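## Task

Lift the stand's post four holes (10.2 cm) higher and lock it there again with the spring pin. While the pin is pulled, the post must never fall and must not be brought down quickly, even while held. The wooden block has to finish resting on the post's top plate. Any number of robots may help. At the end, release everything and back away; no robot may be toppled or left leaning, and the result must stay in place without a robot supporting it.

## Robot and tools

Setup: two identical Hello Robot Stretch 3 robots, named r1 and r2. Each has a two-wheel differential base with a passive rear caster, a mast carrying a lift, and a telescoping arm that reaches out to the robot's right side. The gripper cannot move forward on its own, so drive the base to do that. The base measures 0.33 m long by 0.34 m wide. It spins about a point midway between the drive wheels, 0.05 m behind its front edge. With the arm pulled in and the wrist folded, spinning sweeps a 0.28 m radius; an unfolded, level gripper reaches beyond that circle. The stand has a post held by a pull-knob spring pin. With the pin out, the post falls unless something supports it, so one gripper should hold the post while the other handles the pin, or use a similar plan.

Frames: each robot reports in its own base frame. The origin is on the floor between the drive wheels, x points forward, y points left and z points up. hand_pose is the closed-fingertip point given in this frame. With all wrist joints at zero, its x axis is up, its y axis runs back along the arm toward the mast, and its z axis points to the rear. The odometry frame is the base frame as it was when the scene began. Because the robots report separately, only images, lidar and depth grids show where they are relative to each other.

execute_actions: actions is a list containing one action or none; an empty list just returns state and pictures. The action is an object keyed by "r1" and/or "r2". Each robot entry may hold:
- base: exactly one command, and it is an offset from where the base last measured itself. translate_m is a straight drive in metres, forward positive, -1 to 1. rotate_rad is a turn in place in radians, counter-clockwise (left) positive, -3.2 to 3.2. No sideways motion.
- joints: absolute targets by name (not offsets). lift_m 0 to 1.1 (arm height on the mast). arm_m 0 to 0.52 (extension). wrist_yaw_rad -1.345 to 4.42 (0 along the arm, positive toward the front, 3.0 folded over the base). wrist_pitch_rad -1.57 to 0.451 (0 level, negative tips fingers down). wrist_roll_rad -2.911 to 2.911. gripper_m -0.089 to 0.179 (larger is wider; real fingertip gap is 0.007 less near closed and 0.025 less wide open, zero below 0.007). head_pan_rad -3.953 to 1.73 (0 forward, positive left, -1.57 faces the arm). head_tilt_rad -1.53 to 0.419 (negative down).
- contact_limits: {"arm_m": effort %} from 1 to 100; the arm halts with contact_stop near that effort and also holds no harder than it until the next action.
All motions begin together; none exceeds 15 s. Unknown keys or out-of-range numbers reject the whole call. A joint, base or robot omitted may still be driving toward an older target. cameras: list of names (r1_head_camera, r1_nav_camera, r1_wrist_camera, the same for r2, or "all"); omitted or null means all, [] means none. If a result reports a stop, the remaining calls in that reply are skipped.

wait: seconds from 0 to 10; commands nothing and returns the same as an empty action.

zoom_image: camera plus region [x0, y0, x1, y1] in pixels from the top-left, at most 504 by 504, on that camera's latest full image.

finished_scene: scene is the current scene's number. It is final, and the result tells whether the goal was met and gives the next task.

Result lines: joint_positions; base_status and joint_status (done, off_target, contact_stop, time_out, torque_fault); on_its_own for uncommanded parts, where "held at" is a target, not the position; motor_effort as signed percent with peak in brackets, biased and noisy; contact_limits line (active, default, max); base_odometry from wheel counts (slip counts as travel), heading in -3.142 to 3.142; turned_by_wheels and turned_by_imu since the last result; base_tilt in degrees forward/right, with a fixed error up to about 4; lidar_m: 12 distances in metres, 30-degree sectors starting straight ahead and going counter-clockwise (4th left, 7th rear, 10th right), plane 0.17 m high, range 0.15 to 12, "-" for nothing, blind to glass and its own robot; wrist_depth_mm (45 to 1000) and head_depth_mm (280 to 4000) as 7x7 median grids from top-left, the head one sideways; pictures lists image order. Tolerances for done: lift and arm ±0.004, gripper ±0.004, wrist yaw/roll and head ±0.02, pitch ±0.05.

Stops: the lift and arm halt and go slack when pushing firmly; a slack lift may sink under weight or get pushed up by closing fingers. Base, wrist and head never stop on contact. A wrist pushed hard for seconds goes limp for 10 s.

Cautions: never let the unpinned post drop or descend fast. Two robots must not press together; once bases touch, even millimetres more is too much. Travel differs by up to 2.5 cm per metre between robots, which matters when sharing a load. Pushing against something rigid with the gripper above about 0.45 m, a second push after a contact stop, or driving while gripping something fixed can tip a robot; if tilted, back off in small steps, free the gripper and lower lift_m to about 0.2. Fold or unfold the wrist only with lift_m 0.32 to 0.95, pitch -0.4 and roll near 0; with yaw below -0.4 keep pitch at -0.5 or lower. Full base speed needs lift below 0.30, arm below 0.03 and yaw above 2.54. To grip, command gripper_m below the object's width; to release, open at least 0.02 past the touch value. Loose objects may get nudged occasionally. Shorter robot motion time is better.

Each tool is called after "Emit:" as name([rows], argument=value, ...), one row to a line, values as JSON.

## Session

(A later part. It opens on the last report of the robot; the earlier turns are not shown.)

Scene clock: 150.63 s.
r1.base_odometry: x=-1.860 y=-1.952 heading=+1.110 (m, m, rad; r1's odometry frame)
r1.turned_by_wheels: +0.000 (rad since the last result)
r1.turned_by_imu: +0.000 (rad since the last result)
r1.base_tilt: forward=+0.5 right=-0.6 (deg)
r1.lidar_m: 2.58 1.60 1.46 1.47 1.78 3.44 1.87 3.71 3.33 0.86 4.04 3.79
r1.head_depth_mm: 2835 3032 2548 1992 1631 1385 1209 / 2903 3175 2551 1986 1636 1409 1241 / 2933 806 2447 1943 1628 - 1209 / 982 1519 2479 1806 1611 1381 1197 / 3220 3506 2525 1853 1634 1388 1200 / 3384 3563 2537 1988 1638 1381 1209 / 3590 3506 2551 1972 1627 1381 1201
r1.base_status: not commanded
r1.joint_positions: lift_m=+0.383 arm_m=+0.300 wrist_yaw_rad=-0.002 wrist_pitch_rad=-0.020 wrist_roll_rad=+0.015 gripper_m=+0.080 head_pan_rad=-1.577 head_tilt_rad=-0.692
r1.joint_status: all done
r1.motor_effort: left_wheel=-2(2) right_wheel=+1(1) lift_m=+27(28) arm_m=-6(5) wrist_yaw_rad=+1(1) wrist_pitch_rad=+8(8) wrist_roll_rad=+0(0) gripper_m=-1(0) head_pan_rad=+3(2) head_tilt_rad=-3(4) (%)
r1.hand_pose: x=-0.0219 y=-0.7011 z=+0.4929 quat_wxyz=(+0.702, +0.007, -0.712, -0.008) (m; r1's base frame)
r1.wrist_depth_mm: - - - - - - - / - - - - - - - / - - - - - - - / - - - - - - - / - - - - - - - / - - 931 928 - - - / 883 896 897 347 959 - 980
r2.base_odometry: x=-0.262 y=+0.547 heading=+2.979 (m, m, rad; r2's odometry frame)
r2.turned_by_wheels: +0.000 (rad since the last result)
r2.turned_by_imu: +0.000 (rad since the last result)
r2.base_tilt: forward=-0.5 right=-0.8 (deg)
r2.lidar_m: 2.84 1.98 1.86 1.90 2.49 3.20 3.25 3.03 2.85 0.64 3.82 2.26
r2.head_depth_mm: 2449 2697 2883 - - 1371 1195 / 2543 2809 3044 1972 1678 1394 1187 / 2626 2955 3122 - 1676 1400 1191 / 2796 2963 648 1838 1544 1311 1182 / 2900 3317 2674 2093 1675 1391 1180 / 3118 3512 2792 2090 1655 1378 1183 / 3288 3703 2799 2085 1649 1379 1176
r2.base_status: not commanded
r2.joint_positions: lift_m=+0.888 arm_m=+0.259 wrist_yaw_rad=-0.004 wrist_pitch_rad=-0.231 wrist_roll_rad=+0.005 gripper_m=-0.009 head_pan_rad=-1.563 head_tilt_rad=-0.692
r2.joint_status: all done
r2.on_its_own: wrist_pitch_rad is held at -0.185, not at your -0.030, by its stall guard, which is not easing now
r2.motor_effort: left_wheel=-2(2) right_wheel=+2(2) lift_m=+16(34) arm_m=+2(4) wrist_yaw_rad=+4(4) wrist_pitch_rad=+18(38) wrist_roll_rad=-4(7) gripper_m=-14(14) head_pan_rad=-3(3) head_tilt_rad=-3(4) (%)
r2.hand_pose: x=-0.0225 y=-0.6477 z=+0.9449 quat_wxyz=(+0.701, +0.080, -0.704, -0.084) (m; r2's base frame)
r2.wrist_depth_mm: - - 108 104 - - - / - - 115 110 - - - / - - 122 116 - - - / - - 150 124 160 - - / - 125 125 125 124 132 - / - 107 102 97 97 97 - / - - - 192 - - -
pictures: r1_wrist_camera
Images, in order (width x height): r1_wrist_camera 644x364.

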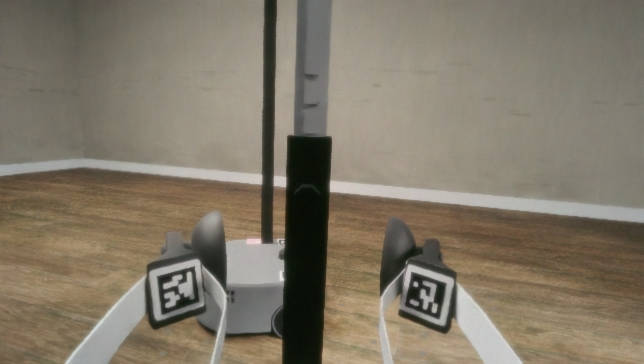

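Emit:
execute_actions([
  {"r2":{"joints":{"lift_m":0.878,"gripper_m":0.06}}},
], cameras=["r1_wrist_camera","r2_wrist_camera"])

Emit:
execute_actions([
  {"r1":{"joints":{"arm_m":0.1}},"r2":{"joints":{"lift_m":0.85,"gripper_m":0.09,"arm_m":0}}},
], cameras=["r1_head_camera","r2_wrist_camera"])

Scene clock: 154.67 s.
r1.base_odometry: x=-1.860 y=-1.952 heading=+1.110 (m, m, rad; r1's odometry frame)
r1.turned_by_wheels: +0.000 (rad since the last result)
r1.turned_by_imu: +0.001 (rad since the last result)
r1.base_tilt: forward=+0.4 right=-0.6 (deg)
r1.lidar_m: 2.58 1.60 1.46 1.46 1.78 3.42 1.87 3.71 3.32 0.86 4.05 3.80
r1.head_depth_mm: 2819 3069 2538 2007 1649 1388 1210 / 2932 3180 2548 1998 1629 1406 1224 / 2997 802 2479 1934 1637 - 1206 / 1009 1517 2419 1800 1593 1369 1196 / 3218 3440 2528 1854 1637 1388 1207 / 3330 3506 2551 1987 1629 1380 1205 / 3545 3509 2523 1990 1631 1376 1204
r1.base_status: not commanded
r1.joint_positions: lift_m=+0.383 arm_m=+0.300 wrist_yaw_rad=-0.002 wrist_pitch_rad=-0.020 wrist_roll_rad=+0.015 gripper_m=+0.080 head_pan_rad=-1.577 head_tilt_rad=-0.692
r1.joint_status: not commanded
r1.motor_effort: left_wheel=-1(2) right_wheel=+1(1) lift_m=+27(27) arm_m=-6(7) wrist_yaw_rad=+1(2) wrist_pitch_rad=+8(8) wrist_roll_rad=+0(0) gripper_m=+0(1) head_pan_rad=+3(3) head_tilt_rad=-4(3) (%)
r1.hand_pose: x=-0.0219 y=-0.7011 z=+0.4929 quat_wxyz=(+0.702, +0.007, -0.712, -0.008) (m; r1's base frame)
r1.wrist_depth_mm: - - - - - - - / - - - - - - - / - - - - - - - / - - - - - - - / - - - - - - - / - - 912 916 - - - / 896 875 929 351 988 964 998
r2.base_odometry: x=-0.262 y=+0.547 heading=+2.979 (m, m, rad; r2's odometry frame)
r2.turned_by_wheels: +0.000 (rad since the last result)
r2.turned_by_imu: +0.001 (rad since the last result)
r2.base_tilt: forward=-0.6 right=-0.9 (deg)
r2.lidar_m: 2.83 1.98 1.87 1.91 2.50 3.19 3.25 3.03 2.84 0.64 3.82 2.25
r2.head_depth_mm: 2428 2677 2883 - - 1332 1196 / 2555 2810 3021 - 1650 1393 1191 / 2615 2954 3098 - 1678 1392 1188 / 2794 2981 645 1830 1533 1310 1187 / 2926 3322 2712 2079 1675 1384 1180 / 3082 3463 2784 2078 1663 1375 1182 / 3246 3666 2806 2081 1649 1376 1181
r2.base_status: not commanded
r2.joint_positions: lift_m=+0.878 arm_m=+0.259 wrist_yaw_rad=-0.003 wrist_pitch_rad=-0.199 wrist_roll_rad=-0.001 gripper_m=+0.060 head_pan_rad=-1.563 head_tilt_rad=-0.692
r2.joint_status: all done
r2.on_its_own: wrist_pitch_rad is held at -0.185, not at your -0.030, by its stall guard, which is not easing now
r2.motor_effort: left_wheel=-1(2) right_wheel=+0(3) lift_m=+16(19) arm_m=+3(4) wrist_yaw_rad=+3(5) wrist_pitch_rad=+5(18) wrist_roll_rad=-2(4) gripper_m=+0(78) head_pan_rad=-2(1) head_tilt_rad=-4(3) (%)
r2.hand_pose: x=-0.0221 y=-0.6501 z=+0.9427 quat_wxyz=(+0.704, +0.070, -0.703, -0.072) (m; r2's base frame)
r2.wrist_depth_mm: - - 109 104 - - - / - - 114 109 - - - / - - 121 115 - - - / - - 144 121 157 - - / - 118 118 119 119 119 - / - 100 95 95 91 91 - / - - - 186 - - -
pictures: r1_wrist_camera, r2_wrist_camera
Images, in order (width x height): r1_wrist_camera 644x364, r2_wrist_camera 644x364.

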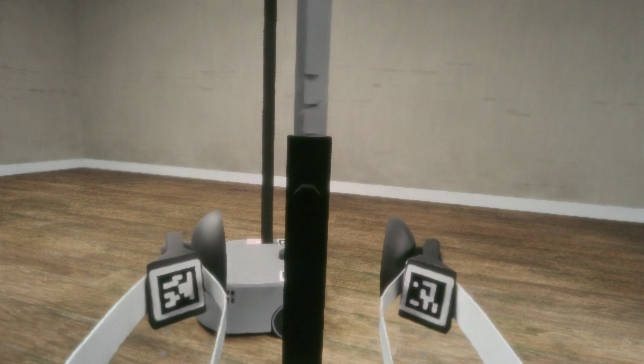

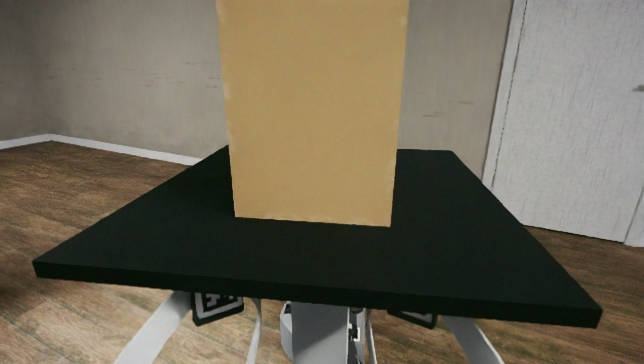

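Scene clock: 157.80 s.
r1.base_odometry: x=-1.860 y=-1.952 heading=+1.110 (m, m, rad; r1's odometry frame)
r1.turned_by_wheels: +0.000 (rad since the last result)
r1.turned_by_imu: +0.000 (rad since the last result)
r1.base_tilt: forward=+0.5 right=-0.6 (deg)
r1.lidar_m: 2.59 1.60 1.46 1.46 1.78 3.44 1.87 3.70 3.33 0.86 4.05 3.80
r1.head_depth_mm: 2829 3105 2532 1974 1642 1392 1210 / 2946 3191 2546 1960 1629 1388 1200 / 2942 802 2453 1947 1643 1388 1231 / 1171 1099 2482 1802 1583 1381 1202 / 3286 3422 2554 1855 1636 1377 1203 / 3366 3545 2561 1992 1634 1392 1216 / 3495 3504 2506 1986 1641 1376 1209
r1.base_status: not commanded
r1.joint_positions: lift_m=+0.383 arm_m=+0.100 wrist_yaw_rad=-0.001 wrist_pitch_rad=-0.020 wrist_roll_rad=+0.015 gripper_m=+0.080 head_pan_rad=-1.577 head_tilt_rad=-0.692
r1.joint_status: all done
r1.motor_effort: left_wheel=-2(1) right_wheel=+1(1) lift_m=+27(28) arm_m=-7(6) wrist_yaw_rad=+3(2) wrist_pitch_rad=+9(8) wrist_roll_rad=+0(1) gripper_m=+0(0) head_pan_rad=+3(3) head_tilt_rad=-3(4) (%)
r1.hand_pose: x=-0.0218 y=-0.5011 z=+0.4929 quat_wxyz=(+0.702, +0.007, -0.712, -0.008) (m; r1's base frame)
r1.wrist_depth_mm: - - - - - - - / - - - - - - - / - - - - - - - / - - - - - - - / - - - - - - - / - - - - - - - / 909 869 960 918 969 959 995
r2.base_odometry: x=-0.262 y=+0.547 heading=+2.980 (m, m, rad; r2's odometry frame)
r2.turned_by_wheels: +0.000 (rad since the last result)
r2.turned_by_imu: +0.000 (rad since the last result)
r2.base_tilt: forward=-0.5 right=-0.9 (deg)
r2.lidar_m: 2.83 1.98 1.87 1.91 2.50 3.19 3.27 3.04 2.85 0.64 3.82 2.26
r2.head_depth_mm: 2433 2656 2857 2141 1691 1470 - / 2553 2799 2870 2113 1680 1468 - / 2616 2910 721 1991 1719 - - / 2781 2958 649 1806 1591 - 1172 / 2886 3298 2662 2084 1635 1380 1185 / 3105 3504 2771 2080 1658 1377 1183 / 3240 3676 2781 2076 1655 1377 1178
r2.base_status: not commanded
r2.joint_positions: lift_m=+0.850 arm_m=+0.002 wrist_yaw_rad=-0.001 wrist_pitch_rad=-0.201 wrist_roll_rad=-0.002 gripper_m=+0.090 head_pan_rad=-1.563 head_tilt_rad=-0.692
r2.joint_status: all done
joint sent to its limit — the command would take r2.arm_m past its lower limit, so that joint was sent only as far as its limit.
r2.on_its_own: wrist_pitch_rad is held at -0.185, not at your -0.030, by its stall guard, which is not easing now
r2.motor_effort: left_wheel=-1(1) right_wheel=+0(0) lift_m=+17(17) arm_m=-3(4) wrist_yaw_rad=+1(2) wrist_pitch_rad=+6(6) wrist_roll_rad=-1(2) gripper_m=+0(78) head_pan_rad=-3(2) head_tilt_rad=-4(4) (%)
r2.hand_pose: x=-0.0218 y=-0.3934 z=+0.9144 quat_wxyz=(+0.705, +0.071, -0.702, -0.071) (m; r2's base frame)
r2.wrist_depth_mm: - - - 339 - - - / - - - 355 - - - / - - - - - - - / - - - - - - - / - - - - - - - / - - - - - - - / - - - - - - -
pictures: r1_head_camera (sideways: a quarter turn clockwise sets it upright), r2_wrist_camera
Images, in order (width x height): r1_head_camera 896x504, r2_wrist_camera 644x364.

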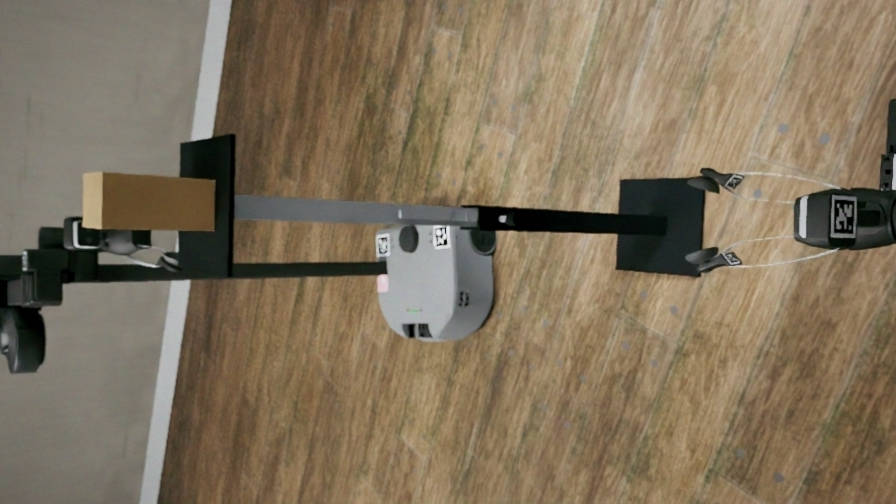

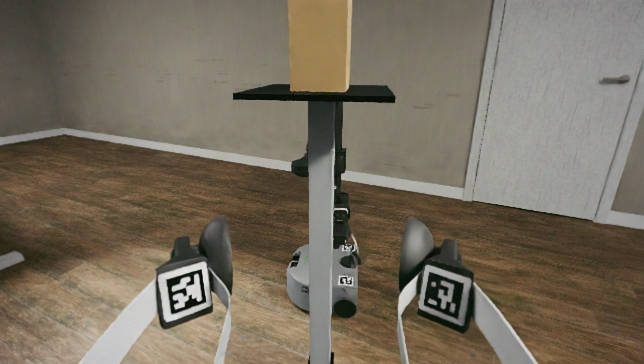

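Emit:
finished_scene(scene=1)

The scene is finished: the task was done.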